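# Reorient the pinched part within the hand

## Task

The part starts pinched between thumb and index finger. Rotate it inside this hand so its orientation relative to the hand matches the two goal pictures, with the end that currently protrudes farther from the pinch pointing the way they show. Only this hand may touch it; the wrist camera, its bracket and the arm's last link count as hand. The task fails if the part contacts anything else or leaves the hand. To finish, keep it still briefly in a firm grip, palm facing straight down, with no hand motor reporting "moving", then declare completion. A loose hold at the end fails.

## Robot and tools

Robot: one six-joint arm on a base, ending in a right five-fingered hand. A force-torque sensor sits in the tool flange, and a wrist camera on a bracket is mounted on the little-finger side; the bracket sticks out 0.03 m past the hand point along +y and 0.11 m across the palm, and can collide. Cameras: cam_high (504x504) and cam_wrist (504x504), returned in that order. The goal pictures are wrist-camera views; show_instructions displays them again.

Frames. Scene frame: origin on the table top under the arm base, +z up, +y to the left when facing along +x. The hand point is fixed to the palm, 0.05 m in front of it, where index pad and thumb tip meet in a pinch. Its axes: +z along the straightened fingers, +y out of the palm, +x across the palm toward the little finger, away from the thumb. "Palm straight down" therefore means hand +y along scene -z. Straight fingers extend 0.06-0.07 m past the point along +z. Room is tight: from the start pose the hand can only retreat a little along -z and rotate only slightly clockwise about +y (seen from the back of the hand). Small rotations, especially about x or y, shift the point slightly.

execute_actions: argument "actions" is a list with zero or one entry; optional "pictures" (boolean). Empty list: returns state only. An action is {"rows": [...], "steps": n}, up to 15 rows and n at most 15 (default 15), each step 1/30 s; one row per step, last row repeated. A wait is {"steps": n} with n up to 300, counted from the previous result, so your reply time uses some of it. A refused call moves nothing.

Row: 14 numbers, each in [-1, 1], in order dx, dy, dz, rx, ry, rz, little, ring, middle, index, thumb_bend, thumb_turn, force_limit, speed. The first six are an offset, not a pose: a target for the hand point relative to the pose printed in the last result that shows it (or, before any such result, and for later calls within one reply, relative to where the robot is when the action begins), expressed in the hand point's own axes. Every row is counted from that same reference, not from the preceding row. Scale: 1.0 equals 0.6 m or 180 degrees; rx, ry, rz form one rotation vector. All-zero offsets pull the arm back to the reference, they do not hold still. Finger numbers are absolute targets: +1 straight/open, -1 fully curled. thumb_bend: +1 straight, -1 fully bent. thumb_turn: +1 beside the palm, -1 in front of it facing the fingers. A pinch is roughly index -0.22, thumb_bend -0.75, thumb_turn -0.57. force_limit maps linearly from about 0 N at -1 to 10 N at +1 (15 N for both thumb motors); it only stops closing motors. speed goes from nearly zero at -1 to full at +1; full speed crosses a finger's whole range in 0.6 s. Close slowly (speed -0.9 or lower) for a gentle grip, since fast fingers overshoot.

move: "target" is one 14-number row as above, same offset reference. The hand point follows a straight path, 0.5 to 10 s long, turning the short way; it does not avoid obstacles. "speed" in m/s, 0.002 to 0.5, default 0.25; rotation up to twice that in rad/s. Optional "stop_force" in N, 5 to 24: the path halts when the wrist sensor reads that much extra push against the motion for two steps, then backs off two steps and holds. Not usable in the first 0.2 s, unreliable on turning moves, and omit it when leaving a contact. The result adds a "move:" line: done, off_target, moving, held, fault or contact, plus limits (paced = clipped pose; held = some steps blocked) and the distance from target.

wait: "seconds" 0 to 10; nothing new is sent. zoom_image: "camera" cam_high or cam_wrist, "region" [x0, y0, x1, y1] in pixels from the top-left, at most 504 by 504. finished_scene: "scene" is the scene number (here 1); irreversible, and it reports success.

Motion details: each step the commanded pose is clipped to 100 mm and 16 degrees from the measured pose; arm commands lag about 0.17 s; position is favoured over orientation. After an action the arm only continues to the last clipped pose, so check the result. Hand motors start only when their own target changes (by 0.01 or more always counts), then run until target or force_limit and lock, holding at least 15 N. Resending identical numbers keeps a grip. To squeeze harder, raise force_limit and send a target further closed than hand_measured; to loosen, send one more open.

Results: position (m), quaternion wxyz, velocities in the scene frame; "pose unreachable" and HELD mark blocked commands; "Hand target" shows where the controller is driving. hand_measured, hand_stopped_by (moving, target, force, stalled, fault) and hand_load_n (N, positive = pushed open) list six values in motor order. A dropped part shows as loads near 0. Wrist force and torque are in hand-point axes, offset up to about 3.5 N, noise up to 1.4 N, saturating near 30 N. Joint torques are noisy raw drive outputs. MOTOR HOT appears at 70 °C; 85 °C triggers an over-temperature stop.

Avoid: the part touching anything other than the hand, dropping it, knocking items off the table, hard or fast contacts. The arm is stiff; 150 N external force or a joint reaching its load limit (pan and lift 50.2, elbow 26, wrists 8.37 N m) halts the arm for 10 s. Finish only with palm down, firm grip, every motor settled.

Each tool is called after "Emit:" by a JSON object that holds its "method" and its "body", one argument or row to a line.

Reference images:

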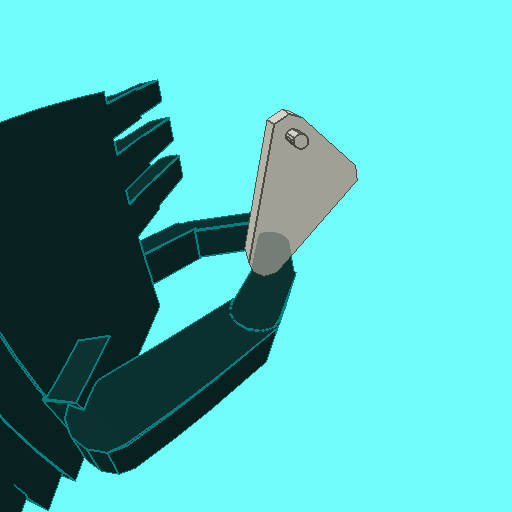

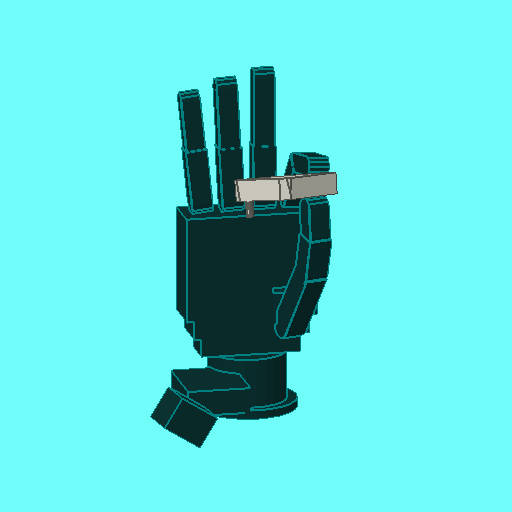

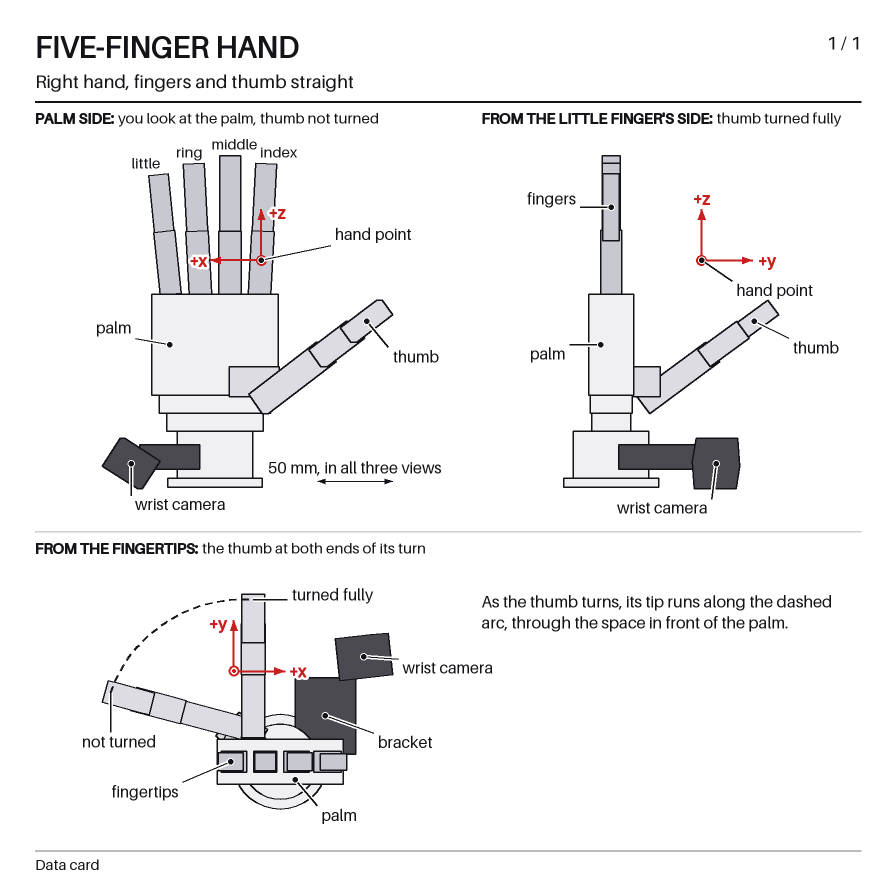

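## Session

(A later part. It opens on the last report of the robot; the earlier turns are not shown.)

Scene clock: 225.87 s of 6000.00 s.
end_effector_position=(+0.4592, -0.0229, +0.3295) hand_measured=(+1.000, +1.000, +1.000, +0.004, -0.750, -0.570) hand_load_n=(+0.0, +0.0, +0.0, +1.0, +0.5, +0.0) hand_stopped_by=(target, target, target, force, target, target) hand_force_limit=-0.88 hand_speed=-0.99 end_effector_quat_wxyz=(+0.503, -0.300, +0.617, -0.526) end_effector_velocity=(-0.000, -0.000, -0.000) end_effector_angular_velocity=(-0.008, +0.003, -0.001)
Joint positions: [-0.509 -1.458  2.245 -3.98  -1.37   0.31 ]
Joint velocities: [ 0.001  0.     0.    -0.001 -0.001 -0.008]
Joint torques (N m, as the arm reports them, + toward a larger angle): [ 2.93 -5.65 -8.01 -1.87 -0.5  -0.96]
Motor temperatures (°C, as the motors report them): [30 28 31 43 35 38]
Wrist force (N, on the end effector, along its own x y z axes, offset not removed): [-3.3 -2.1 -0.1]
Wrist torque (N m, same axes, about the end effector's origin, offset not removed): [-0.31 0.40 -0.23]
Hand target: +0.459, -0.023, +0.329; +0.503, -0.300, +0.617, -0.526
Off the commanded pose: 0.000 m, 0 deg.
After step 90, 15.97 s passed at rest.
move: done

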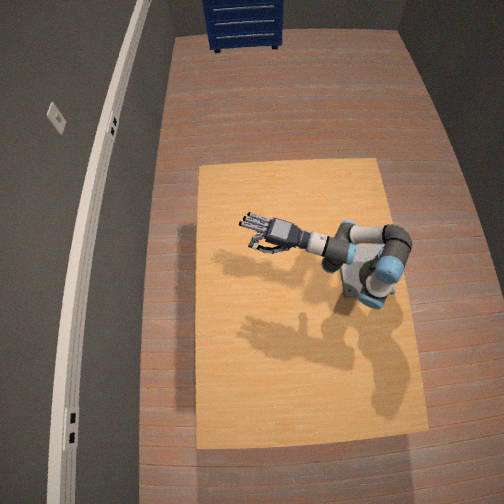

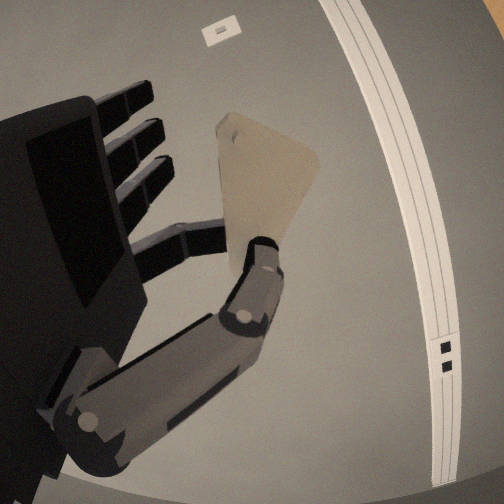

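Emit:
{"method": "move", "body": {
  "target": [-0.0085, -0.0049, 0, 0, 0, 0.0278, 1, 1, 1, -0.05, -0.75, -0.57, -0.88, -0.99],
  "speed": 0.05
}}

Scene clock: 262.57 s of 6000.00 s.
end_effector_position=(+0.4604, -0.0191, +0.3338) hand_measured=(+1.000, +1.000, +1.000, +0.004, -0.750, -0.570) hand_load_n=(+0.0, +0.0, +0.0, +1.0, +0.5, +0.0) hand_stopped_by=(target, target, target, force, target, target) hand_force_limit=-0.88 hand_speed=-0.99 end_effector_quat_wxyz=(+0.525, -0.273, +0.629, -0.504) end_effector_velocity=(+0.000, +0.000, +0.000) end_effector_angular_velocity=(+0.009, -0.003, -0.000)
Joint positions: [-0.51  -1.458  2.245 -3.98  -1.37   0.396]
Joint velocities: [-0.     0.     0.001 -0.    -0.     0.009]
Joint torques (N m, as the arm reports them, + toward a larger angle): [ 2.23 -5.46 -4.32 -1.95 -0.31  0.97]
Motor temperatures (°C, as the motors report them): [30 28 31 43 35 38]
Wrist force (N, on the end effector, along its own x y z axes, offset not removed): [-0.5 -0.9 0.9]
Wrist torque (N m, same axes, about the end effector's origin, offset not removed): [-0.16 -0.05 -0.08]
Hand target: +0.460, -0.019, +0.334; +0.525, -0.273, +0.629, -0.503
Off the commanded pose: 0.000 m, 0 deg.
After step 90, 32.53 s passed at rest.
move: done

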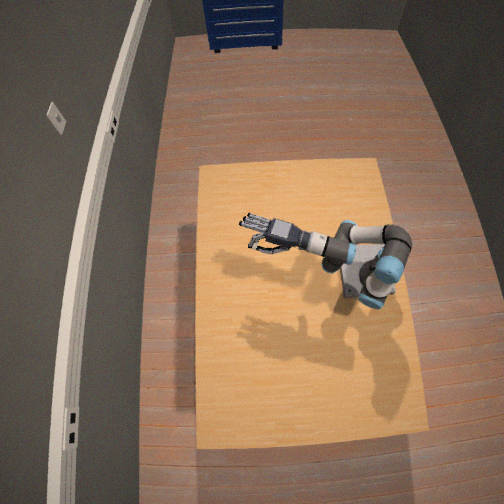

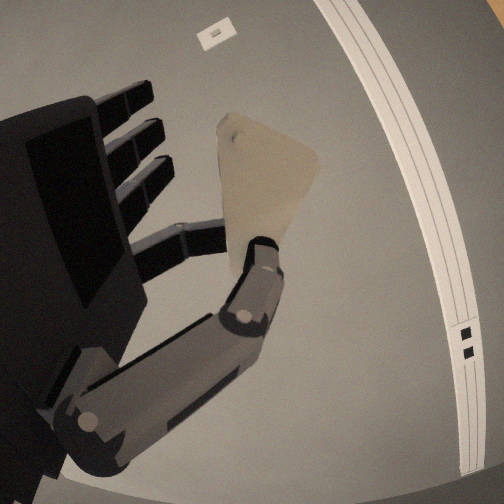

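Emit:
{"method": "execute_actions", "body": {
  "actions": [
    {"rows": [[-0.0068,-0.0152,0,0,0,0,1,1,1,-0.05,-0.75,-0.57,-0.88,-0.99]], "steps": 15}
  ]
}}

Scene clock: 265.83 s of 6000.00 s.
end_effector_position=(+0.4599, -0.0187, +0.3438) hand_measured=(+1.000, +1.000, +1.000, +0.004, -0.750, -0.570) hand_load_n=(+0.0, +0.0, +0.0, +1.0, +0.5, +0.0) hand_stopped_by=(target, target, target, force, target, target) hand_force_limit=-0.88 hand_speed=-0.99 end_effector_quat_wxyz=(+0.525, -0.273, +0.629, -0.504) end_effector_velocity=(-0.000, +0.000, +0.001) end_effector_angular_velocity=(+0.000, +0.001, +0.001)
Joint positions: [-0.508 -1.495  2.223 -3.921 -1.372  0.396]
Joint velocities: [ 0.001 -0.003 -0.002  0.005  0.    -0.   ]
Joint torques (N m, as the arm reports them, + toward a larger angle): [ 3.31 -8.96 -8.01 -0.64 -0.53 -0.99]
Motor temperatures (°C, as the motors report them): [30 28 31 43 35 38]
Wrist force (N, on the end effector, along its own x y z axes, offset not removed): [-1.0 -1.3 0.3]
Wrist torque (N m, same axes, about the end effector's origin, offset not removed): [-0.29 0.03 -0.09]
Hand target: +0.460, -0.019, +0.344; +0.525, -0.273, +0.629, -0.504
Off the commanded pose: 0.000 m, 0 deg.
Steps of this call (steps 1 to 83: nothing new was sent; steps 84 to 98: all 15 steps of this action). Readings (end_effector_position | what the end effector reports):
84: (+0.4604, -0.0191, +0.3340) | hand_measured=(+1.000, +1.000, +1.000, +0.004, -0.750, -0.570) hand_load_n=(+0.0, +0.0, +0.0, +1.0, +0.5, +0.0) hand_stopped_by=(target, target, target, force, target, target) hand_force_limit=-0.88 hand_speed=-0.99
85: (+0.4603, -0.0190, +0.3357) | hand_measured=(+1.000, +1.000, +1.000, +0.004, -0.750, -0.570) hand_load_n=(+0.0, +0.0, +0.0, +1.0, +0.5, +0.0) hand_stopped_by=(target, target, target, force, target, target) hand_force_limit=-0.88 hand_speed=-0.99
87: (+0.4600, -0.0188, +0.3398) | hand_measured=(+1.000, +1.000, +1.000, +0.004, -0.750, -0.570) hand_load_n=(+0.0, +0.0, +0.0, +1.0, +0.5, +0.0) hand_stopped_by=(target, target, target, force, target, target) hand_force_limit=-0.88 hand_speed=-0.99
91: (+0.4599, -0.0187, +0.3430) | hand_measured=(+1.000, +1.000, +1.000, +0.004, -0.750, -0.570) hand_load_n=(+0.0, +0.0, +0.0, +1.0, +0.5, +0.0) hand_stopped_by=(target, target, target, force, target, target) hand_force_limit=-0.88 hand_speed=-0.99
98: the state above

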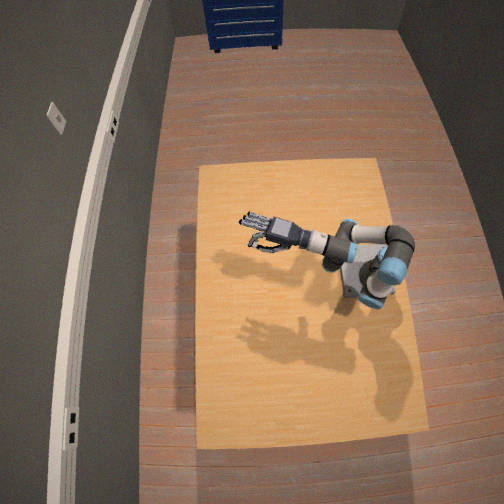

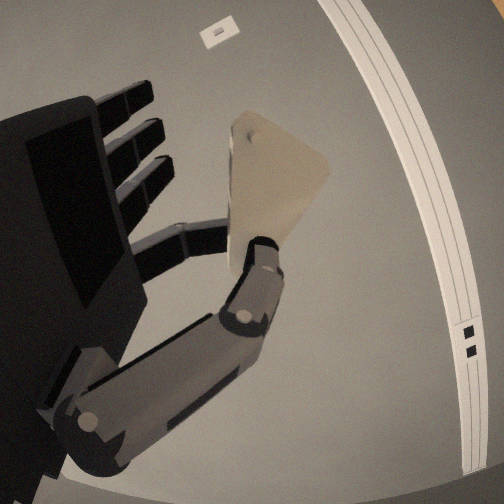

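The trigger worked, and the part moved about 8°. Zooming in to measure it.

Emit:
{"method": "zoom_image", "body": {
  "camera": "cam_wrist",
  "region": [180, 90, 380, 290]
}}

Region (180, 90, 380, 290) of cam_wrist's 504x504 image, scaled by 2.520, with more detail than that image has.

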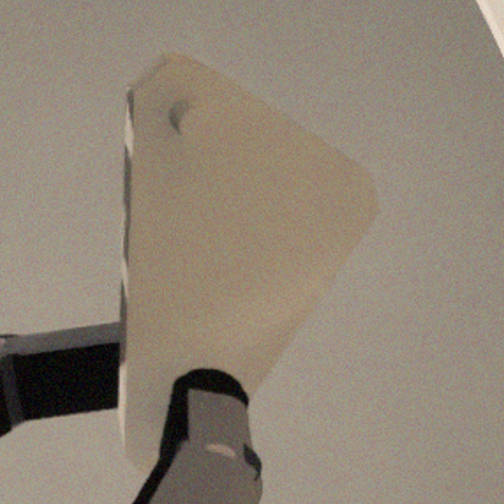

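Emit:
{"method": "move", "body": {
  "target": [0.0113, 0.0051, 0, 0, 0, -0.035, 1, 1, 1, -0.05, -0.75, -0.57, -0.88, -0.99],
  "speed": 0.05
}}

Emit:
{"method": "execute_actions", "body": {
  "actions": [
    {"rows": [[-0.0051,-0.0159,0,0,0,0,1,1,1,-0.05,-0.75,-0.57,-0.88,-0.99]], "steps": 15}
  ]
}}

Emit:
{"method": "zoom_image", "body": {
  "camera": "cam_wrist",
  "region": [180, 90, 380, 290]
}}

Scene clock: 277.40 s of 6000.00 s.
end_effector_position=(+0.4584, -0.0235, +0.3384) hand_measured=(+1.000, +1.000, +1.000, +0.004, -0.750, -0.570) hand_load_n=(+0.0, +0.0, +0.0, +1.0, +0.5, +0.0) hand_stopped_by=(target, target, target, force, target, target) hand_force_limit=-0.88 hand_speed=-0.99 end_effector_quat_wxyz=(+0.497, -0.307, +0.613, -0.532) end_effector_velocity=(-0.000, -0.000, -0.000) end_effector_angular_velocity=(-0.009, +0.003, -0.000)
Joint positions: [-0.508 -1.495  2.223 -3.922 -1.372  0.287]
Joint velocities: [ 0.     0.     0.    -0.001  0.    -0.009]
Joint torques (N m, as the arm reports them, + toward a larger angle): [ 2.62 -5.48 -4.71 -1.9  -0.57 -0.89]
Motor temperatures (°C, as the motors report them): [30 28 31 43 35 38]
Wrist force (N, on the end effector, along its own x y z axes, offset not removed): [-3.6 -2.3 -0.5]
Wrist torque (N m, same axes, about the end effector's origin, offset not removed): [-0.28 0.50 -0.26]
Hand target: +0.458, -0.024, +0.338; +0.497, -0.307, +0.613, -0.532
Off the commanded pose: 0.000 m, 0 deg.
After step 90, 7.20 s passed at rest.
move: done

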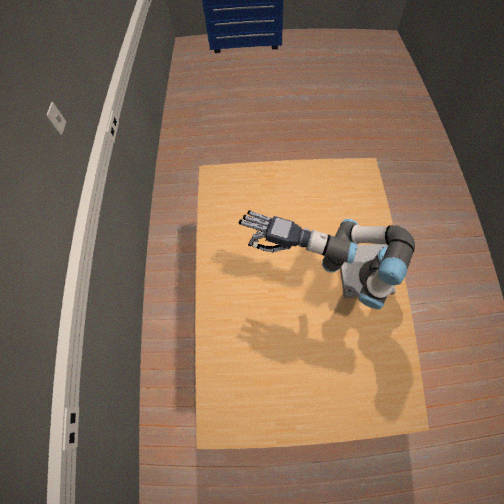

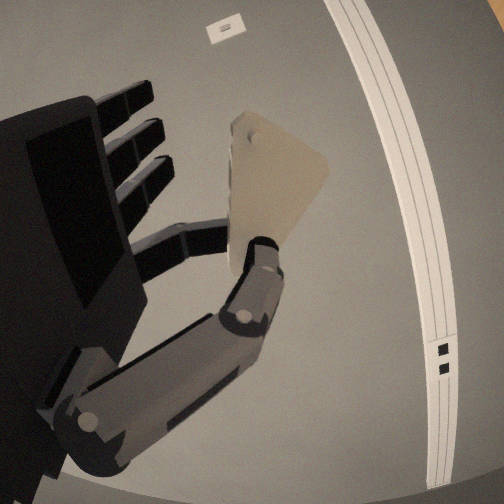

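Scene clock: 277.90 s of 6000.00 s.
end_effector_position=(+0.4580, -0.0231, +0.3483) hand_measured=(+1.000, +1.000, +1.000, +0.004, -0.750, -0.570) hand_load_n=(+0.0, +0.0, +0.0, +1.0, +1.0, +0.0) hand_stopped_by=(target, target, target, force, target, target) hand_force_limit=-0.88 hand_speed=-0.99 end_effector_quat_wxyz=(+0.497, -0.307, +0.613, -0.532) end_effector_velocity=(+0.000, +0.000, +0.001) end_effector_angular_velocity=(+0.003, +0.001, -0.000)
Joint positions: [-0.507 -1.529  2.2   -3.864 -1.373  0.287]
Joint velocities: [ 0.    -0.002 -0.002  0.006 -0.001  0.002]
Joint torques (N m, as the arm reports them, + toward a larger angle): [ 2.93 -9.03 -8.43 -0.79 -0.49  0.55]
Motor temperatures (°C, as the motors report them): [30 28 31 43 35 38]
Wrist force (N, on the end effector, along its own x y z axes, offset not removed): [-0.5 -1.1 3.8]
Wrist torque (N m, same axes, about the end effector's origin, offset not removed): [-0.40 -0.04 0.00]
Hand target: +0.458, -0.023, +0.348; +0.497, -0.307, +0.613, -0.532
Off the commanded pose: 0.000 m, 0 deg.
Steps of this call (steps 1 to 15: all 15 steps of this action). Readings (end_effector_position | what the end effector reports):
1: (+0.4584, -0.0235, +0.3385) | hand_measured=(+1.000, +1.000, +1.000, +0.004, -0.750, -0.570) hand_load_n=(+0.0, +0.0, +0.0, +1.0, +0.5, +0.0) hand_stopped_by=(target, target, target, force, target, target) hand_force_limit=-0.88 hand_speed=-0.99
2: (+0.4584, -0.0235, +0.3403) | hand_measured=(+1.000, +1.000, +1.000, +0.004, -0.750, -0.570) hand_load_n=(+0.0, +0.0, +0.0, +1.0, +0.5, +0.0) hand_stopped_by=(target, target, target, force, target, target) hand_force_limit=-0.88 hand_speed=-0.99
4: (+0.4581, -0.0233, +0.3443) | hand_measured=(+1.000, +1.000, +1.000, +0.004, -0.750, -0.570) hand_load_n=(+0.0, +0.0, +0.0, +1.0, +1.0, +0.0) hand_stopped_by=(target, target, target, force, target, target) hand_force_limit=-0.88 hand_speed=-0.99
8: (+0.4580, -0.0231, +0.3475) | hand_measured=(+1.000, +1.000, +1.000, +0.004, -0.750, -0.570) hand_load_n=(+0.0, +0.0, +0.0, +1.0, +1.0, +0.0) hand_stopped_by=(target, target, target, force, target, target) hand_force_limit=-0.88 hand_speed=-0.99
15: the state above

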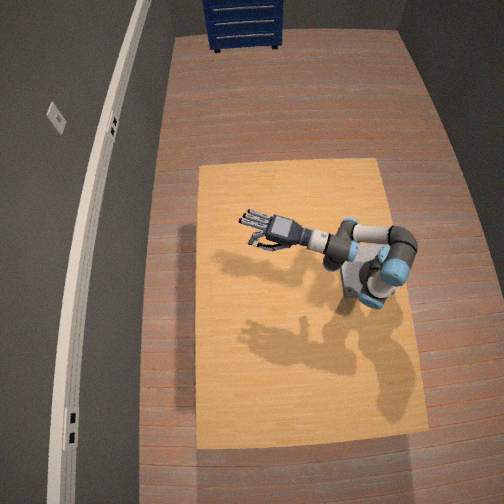

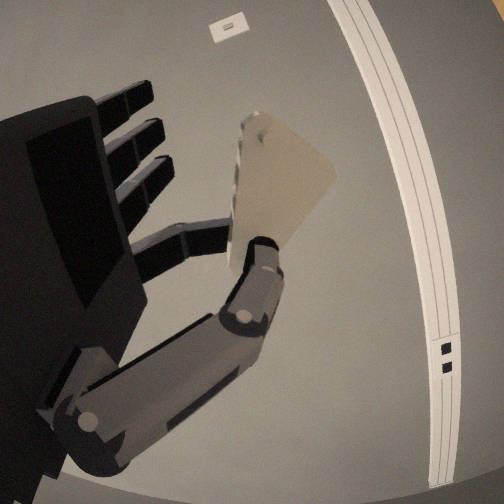

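Region (180, 90, 380, 290) of cam_wrist's 504x504 image, scaled by 2.520, with more detail than that image has.

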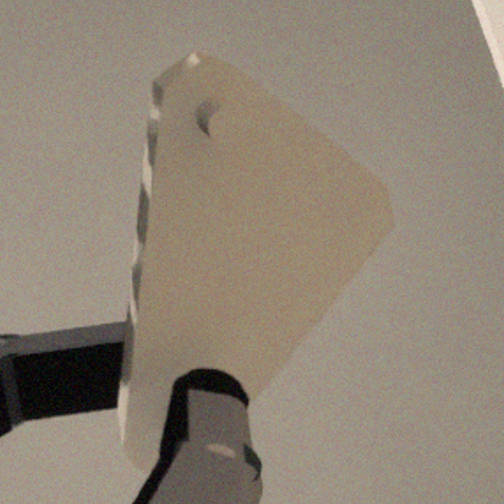

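Emit:
{"method": "move", "body": {
  "target": [0.0080, 0.0037, 0, 0, 0, -0.025, 1, 1, 1, -0.05, -0.75, -0.57, -0.88, -0.99],
  "speed": 0.05
}}

Emit:
{"method": "execute_actions", "body": {
  "actions": [
    {"rows": [[-0.0038,-0.0162,0,0,0,0,1,1,1,-0.05,-0.75,-0.57,-0.88,-0.99]], "steps": 15}
  ]
}}

Emit:
{"method": "zoom_image", "body": {
  "camera": "cam_wrist",
  "region": [180, 90, 380, 290]
}}

Scene clock: 289.77 s of 6000.00 s.
end_effector_position=(+0.4568, -0.0269, +0.3449) hand_measured=(+1.000, +1.000, +1.000, +0.004, -0.750, -0.570) hand_load_n=(+0.0, +0.0, +0.0, +1.0, +1.0, +0.0) hand_stopped_by=(target, target, target, force, target, target) hand_force_limit=-0.88 hand_speed=-0.99 end_effector_quat_wxyz=(+0.476, -0.331, +0.601, -0.551) end_effector_velocity=(-0.000, -0.001, -0.000) end_effector_angular_velocity=(-0.008, +0.003, -0.004)
Joint positions: [-0.507 -1.529  2.2   -3.864 -1.373  0.209]
Joint velocities: [-0.    -0.    -0.     0.001 -0.003 -0.009]
Joint torques (N m, as the arm reports them, + toward a larger angle): [ 3.19 -5.58 -4.8  -1.94 -0.6  -0.93]
Motor temperatures (°C, as the motors report them): [30 28 31 43 35 38]
Wrist force (N, on the end effector, along its own x y z axes, offset not removed): [-0.6 -1.5 -0.1]
Wrist torque (N m, same axes, about the end effector's origin, offset not removed): [-0.20 0.10 -0.06]
Hand target: +0.457, -0.027, +0.345; +0.476, -0.331, +0.601, -0.551
Off the commanded pose: 0.000 m, 0 deg.
After step 90, 7.80 s passed at rest.
move: done

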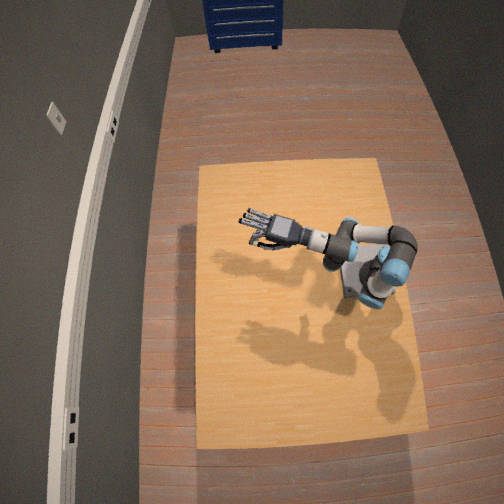

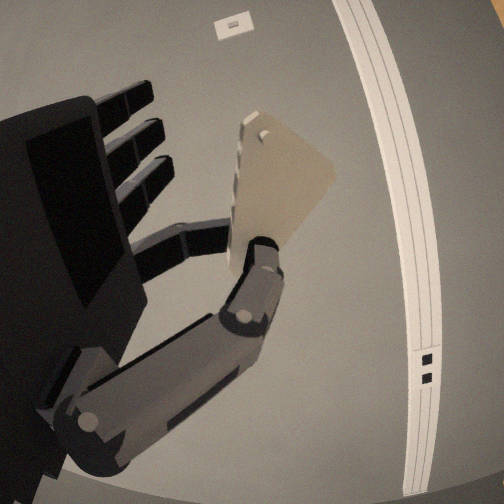

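Scene clock: 290.27 s of 6000.00 s.
end_effector_position=(+0.4563, -0.0265, +0.3548) hand_measured=(+1.000, +1.000, +1.000, +0.004, -0.750, -0.570) hand_load_n=(+0.0, +0.0, +0.0, +1.0, +1.0, +0.0) hand_stopped_by=(target, target, target, force, target, target) hand_force_limit=-0.88 hand_speed=-0.99 end_effector_quat_wxyz=(+0.476, -0.331, +0.601, -0.551) end_effector_velocity=(+0.000, +0.000, +0.001) end_effector_angular_velocity=(+0.000, -0.000, +0.001)
Joint positions: [-0.506 -1.561  2.174 -3.807 -1.374  0.209]
Joint velocities: [-0.    -0.002 -0.002  0.004  0.001  0.   ]
Joint torques (N m, as the arm reports them, + toward a larger angle): [ 3.46 -9.3  -8.73 -0.83 -0.58  0.63]
Motor temperatures (°C, as the motors report them): [30 28 31 43 35 38]
Wrist force (N, on the end effector, along its own x y z axes, offset not removed): [-1.2 -2.0 0.0]
Wrist torque (N m, same axes, about the end effector's origin, offset not removed): [-0.28 0.14 -0.03]
Hand target: +0.456, -0.026, +0.355; +0.476, -0.331, +0.601, -0.551
Off the commanded pose: 0.000 m, 0 deg.
Steps of this call (steps 1 to 15: all 15 steps of this action). Readings (end_effector_position | what the end effector reports):
1: (+0.4568, -0.0269, +0.3450) | hand_measured=(+1.000, +1.000, +1.000, +0.004, -0.750, -0.570) hand_load_n=(+0.0, +0.0, +0.0, +1.0, +1.0, +0.0) hand_stopped_by=(target, target, target, force, target, target) hand_force_limit=-0.88 hand_speed=-0.99
2: (+0.4567, -0.0268, +0.3468) | hand_measured=(+1.000, +1.000, +1.000, +0.004, -0.750, -0.570) hand_load_n=(+0.0, +0.0, +0.0, +1.0, +1.0, +0.0) hand_stopped_by=(target, target, target, force, target, target) hand_force_limit=-0.88 hand_speed=-0.99
4: (+0.4564, -0.0266, +0.3508) | hand_measured=(+1.000, +1.000, +1.000, +0.004, -0.750, -0.570) hand_load_n=(+0.0, +0.0, +0.0, +1.0, +1.0, +0.0) hand_stopped_by=(target, target, target, force, target, target) hand_force_limit=-0.88 hand_speed=-0.99
8: (+0.4563, -0.0265, +0.3540) | hand_measured=(+1.000, +1.000, +1.000, +0.004, -0.750, -0.570) hand_load_n=(+0.0, +0.0, +0.0, +1.0, +1.0, +0.0) hand_stopped_by=(target, target, target, force, target, target) hand_force_limit=-0.88 hand_speed=-0.99
15: the state above

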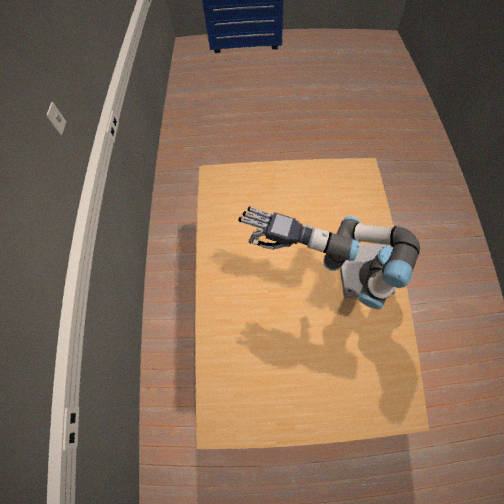

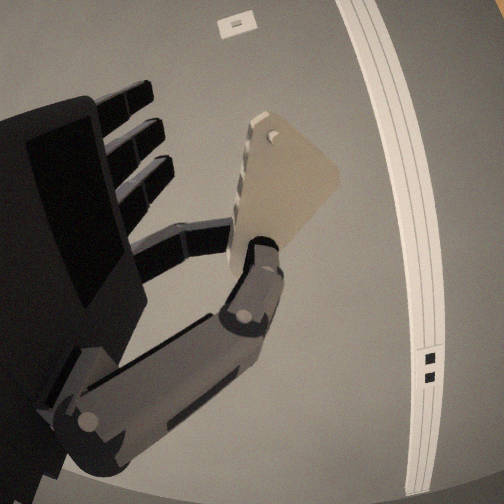

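Region (180, 90, 380, 290) of cam_wrist's 504x504 image, scaled by 2.520, with more detail than that image has.

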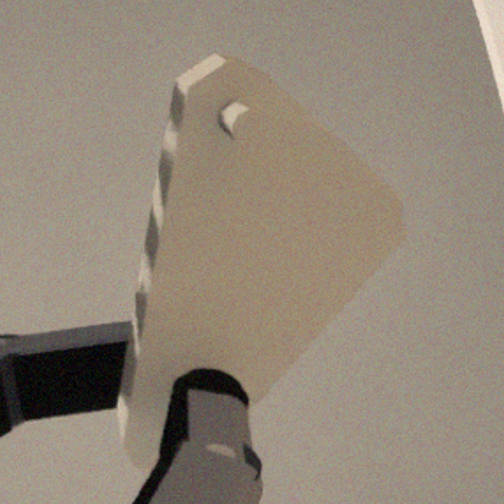

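Emit:
{"method": "execute_actions", "body": {
  "actions": [
    {"rows": [[0,0,0,0,0,0,1,1,1,-0.1,-0.75,-0.57,0.55,-0.95]], "steps": 15}
  ]
}}

Scene clock: 292.63 s of 6000.00 s.
end_effector_position=(+0.4563, -0.0265, +0.3548) hand_measured=(+1.000, +1.000, +1.000, -0.018, -0.748, -0.570) hand_load_n=(+0.0, +0.0, +0.0, +8.5, +2.5, +0.0) hand_stopped_by=(target, target, target, force, target, target) hand_force_limit=0.55 hand_speed=-0.95 end_effector_quat_wxyz=(+0.476, -0.331, +0.601, -0.551) end_effector_velocity=(+0.000, +0.000, -0.000) end_effector_angular_velocity=(+0.001, +0.000, +0.001)
Joint positions: [-0.506 -1.561  2.174 -3.807 -1.374  0.209]
Joint velocities: [ 0.     0.001 -0.    -0.     0.001  0.001]
Joint torques (N m, as the arm reports them, + toward a larger angle): [ 2.   -5.11 -5.2  -1.85 -0.34 -0.14]
Motor temperatures (°C, as the motors report them): [30 28 31 43 35 38]
Wrist force (N, on the end effector, along its own x y z axes, offset not removed): [-2.0 0.5 0.8]
Wrist torque (N m, same axes, about the end effector's origin, offset not removed): [0.07 0.25 -0.14]
Hand target: +0.456, -0.026, +0.355; +0.476, -0.331, +0.601, -0.551
Off the commanded pose: 0.000 m, 0 deg.
Steps of this call (steps 1 to 56: nothing new was sent; steps 57 to 71: all 15 steps of this action). Readings (end_effector_position | what the end effector reports):
57: (+0.4563, -0.0265, +0.3548) | hand_measured=(+1.000, +1.000, +1.000, +0.004, -0.750, -0.570) hand_load_n=(+0.0, +0.0, +0.0, +1.0, +1.0, +0.0) hand_stopped_by=(target, target, target, moving, target, target) hand_force_limit=0.55 hand_speed=-0.95
58: (+0.4563, -0.0265, +0.3548) | hand_measured=(+1.000, +1.000, +1.000, +0.004, -0.750, -0.570) hand_load_n=(+0.0, +0.0, +0.0, +1.0, +1.0, +0.0) hand_stopped_by=(target, target, target, moving, target, target) hand_force_limit=0.55 hand_speed=-0.95
60: (+0.4563, -0.0265, +0.3548) | hand_measured=(+1.000, +1.000, +1.000, +0.002, -0.750, -0.570) hand_load_n=(+0.0, +0.0, +0.0, +1.5, +1.0, +0.0) hand_stopped_by=(target, target, target, moving, target, target) hand_force_limit=0.55 hand_speed=-0.95
64: (+0.4563, -0.0265, +0.3549) | hand_measured=(+1.000, +1.000, +1.000, -0.008, -0.750, -0.570) hand_load_n=(+0.0, +0.0, +0.0, +5.0, +1.5, +0.0) hand_stopped_by=(target, target, target, moving, target, target) hand_force_limit=0.55 hand_speed=-0.95
71: the state above

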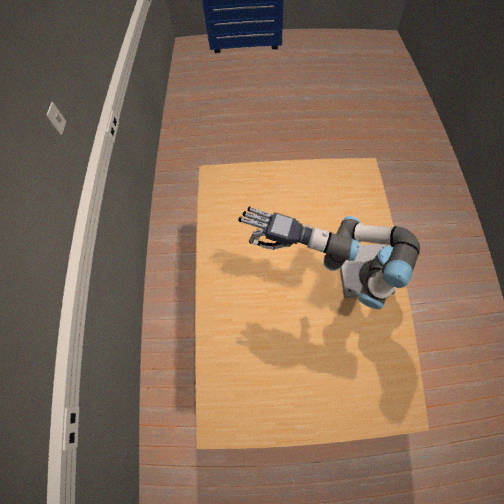

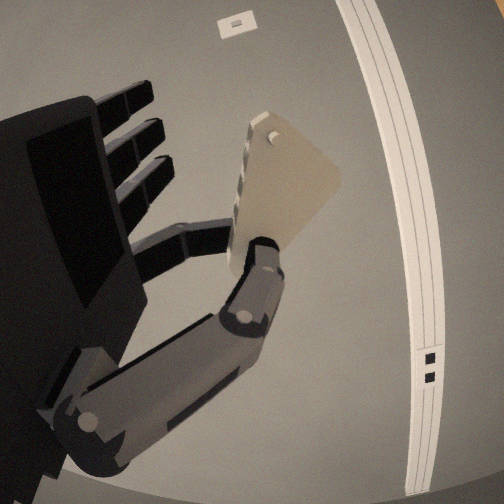

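Emit:
{"method": "move", "body": {
  "target": [0.0219, 0.0086, 0, -0.0188, 0, -0.0665, 1, 1, 1, -0.1, -0.75, -0.57, 0.55, -0.95],
  "speed": 0.15
}}

Emit:
{"method": "zoom_image", "body": {
  "camera": "cam_wrist",
  "region": [180, 90, 380, 290]
}}

Scene clock: 299.43 s of 6000.00 s.
end_effector_position=(+0.4527, -0.0377, +0.3471) hand_measured=(+1.000, +1.000, +1.000, -0.018, -0.748, -0.570) hand_load_n=(+0.0, +0.0, +0.0, +8.5, +2.5, +0.0) hand_stopped_by=(target, target, target, force, target, target) hand_force_limit=0.55 hand_speed=-0.95 end_effector_quat_wxyz=(+0.406, -0.405, +0.579, -0.579) end_effector_velocity=(-0.000, -0.000, +0.000) end_effector_angular_velocity=(-0.009, +0.005, -0.000)
Joint positions: [-0.509 -1.607  2.141 -3.668 -1.365 -0.011]
Joint velocities: [ 0.002 -0.002 -0.003  0.006 -0.002 -0.01 ]
Joint torques (N m, as the arm reports them, + toward a larger angle): [ 3.   -9.03 -9.13 -0.76 -0.5  -0.92]
Motor temperatures (°C, as the motors report them): [30 28 31 43 35 38]
Wrist force (N, on the end effector, along its own x y z axes, offset not removed): [-2.1 -3.1 0.1]
Wrist torque (N m, same axes, about the end effector's origin, offset not removed): [-0.43 0.34 -0.27]
Hand target: +0.453, -0.038, +0.347; +0.406, -0.405, +0.579, -0.579
Off the commanded pose: 0.000 m, 0 deg.
After step 90, 2.70 s passed at rest.
move: done

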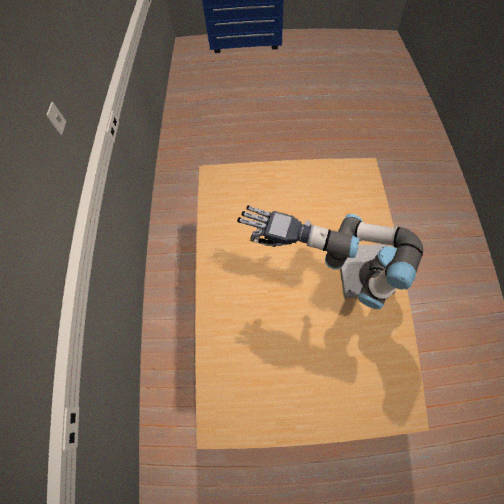

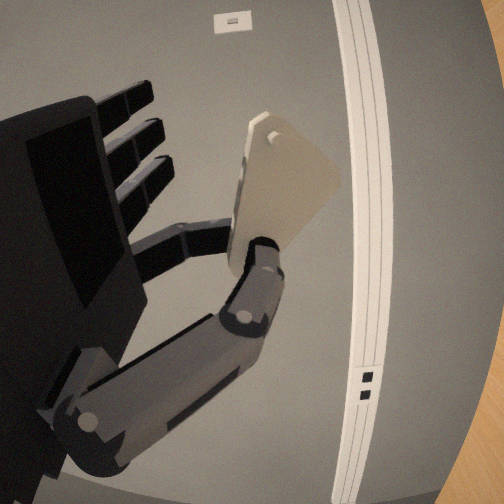

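Region (180, 90, 380, 290) of cam_wrist's 504x504 image, scaled by 2.520, with more detail than that image has.

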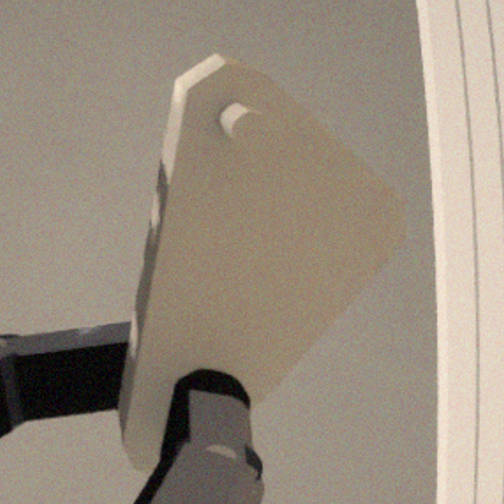

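Emit:
{"method": "wait", "body": {
  "seconds": 1
}}

Emit:
{"method": "finished_scene", "body": {
  "scene": 1
}}

Scene clock: 302.00 s of 6000.00 s.
end_effector_position=(+0.4527, -0.0377, +0.3470) hand_measured=(+1.000, +1.000, +1.000, -0.018, -0.748, -0.570) hand_load_n=(+0.0, +0.0, +0.0, +8.5, +2.5, +0.0) hand_stopped_by=(target, target, target, force, target, target) hand_force_limit=0.55 hand_speed=-0.95 end_effector_quat_wxyz=(+0.406, -0.405, +0.579, -0.579) end_effector_velocity=(+0.000, +0.000, -0.000) end_effector_angular_velocity=(+0.000, +0.001, +0.001)
Joint positions: [-0.509 -1.607  2.14  -3.667 -1.365 -0.011]
Joint velocities: [ 0.    -0.     0.     0.001  0.    -0.   ]
Joint torques (N m, as the arm reports them, + toward a larger angle): [ 3.32 -9.01 -9.07 -0.76 -0.51 -0.94]
Motor temperatures (°C, as the motors report them): [30 28 31 43 35 38]
Wrist force (N, on the end effector, along its own x y z axes, offset not removed): [0.8 -1.5 1.9]
Wrist torque (N m, same axes, about the end effector's origin, offset not removed): [-0.46 -0.29 -0.02]
Hand target: +0.453, -0.038, +0.347; +0.406, -0.405, +0.579, -0.579
Off the commanded pose: 0.000 m, 0 deg.
Steps of this call (steps 1 to 77: nothing new was sent). Readings (end_effector_position | what the end effector reports):
1: (+0.4527, -0.0377, +0.3471) | hand_measured=(+1.000, +1.000, +1.000, -0.018, -0.748, -0.570) hand_load_n=(+0.0, +0.0, +0.0, +8.5, +2.5, +0.0) hand_stopped_by=(target, target, target, force, target, target) hand_force_limit=0.55 hand_speed=-0.95
2: (+0.4527, -0.0377, +0.3470) | hand_measured=(+1.000, +1.000, +1.000, -0.018, -0.748, -0.570) hand_load_n=(+0.0, +0.0, +0.0, +8.5, +2.5, +0.0) hand_stopped_by=(target, target, target, force, target, target) hand_force_limit=0.55 hand_speed=-0.95
4: (+0.4527, -0.0377, +0.3470) | hand_measured=(+1.000, +1.000, +1.000, -0.018, -0.748, -0.570) hand_load_n=(+0.0, +0.0, +0.0, +8.5, +2.5, +0.0) hand_stopped_by=(target, target, target, force, target, target) hand_force_limit=0.55 hand_speed=-0.95
8: (+0.4527, -0.0377, +0.3470) | hand_measured=(+1.000, +1.000, +1.000, -0.018, -0.748, -0.570) hand_load_n=(+0.0, +0.0, +0.0, +8.5, +2.5, +0.0) hand_stopped_by=(target, target, target, force, target, target) hand_force_limit=0.55 hand_speed=-0.95
77: the state above

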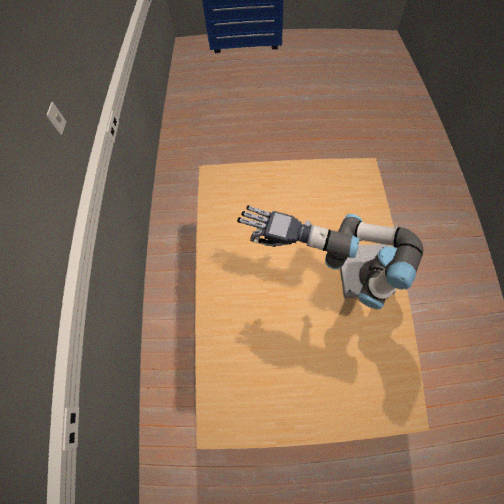

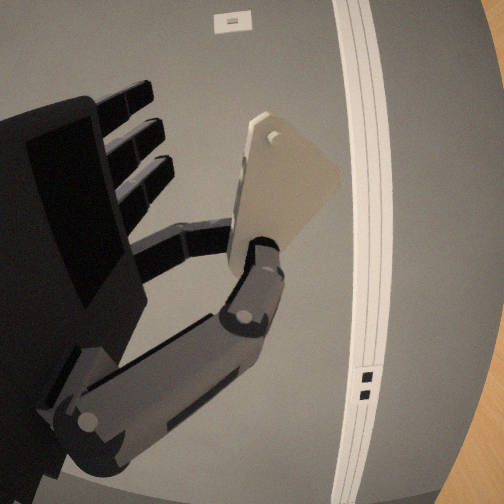

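The scene is finished: the task was done.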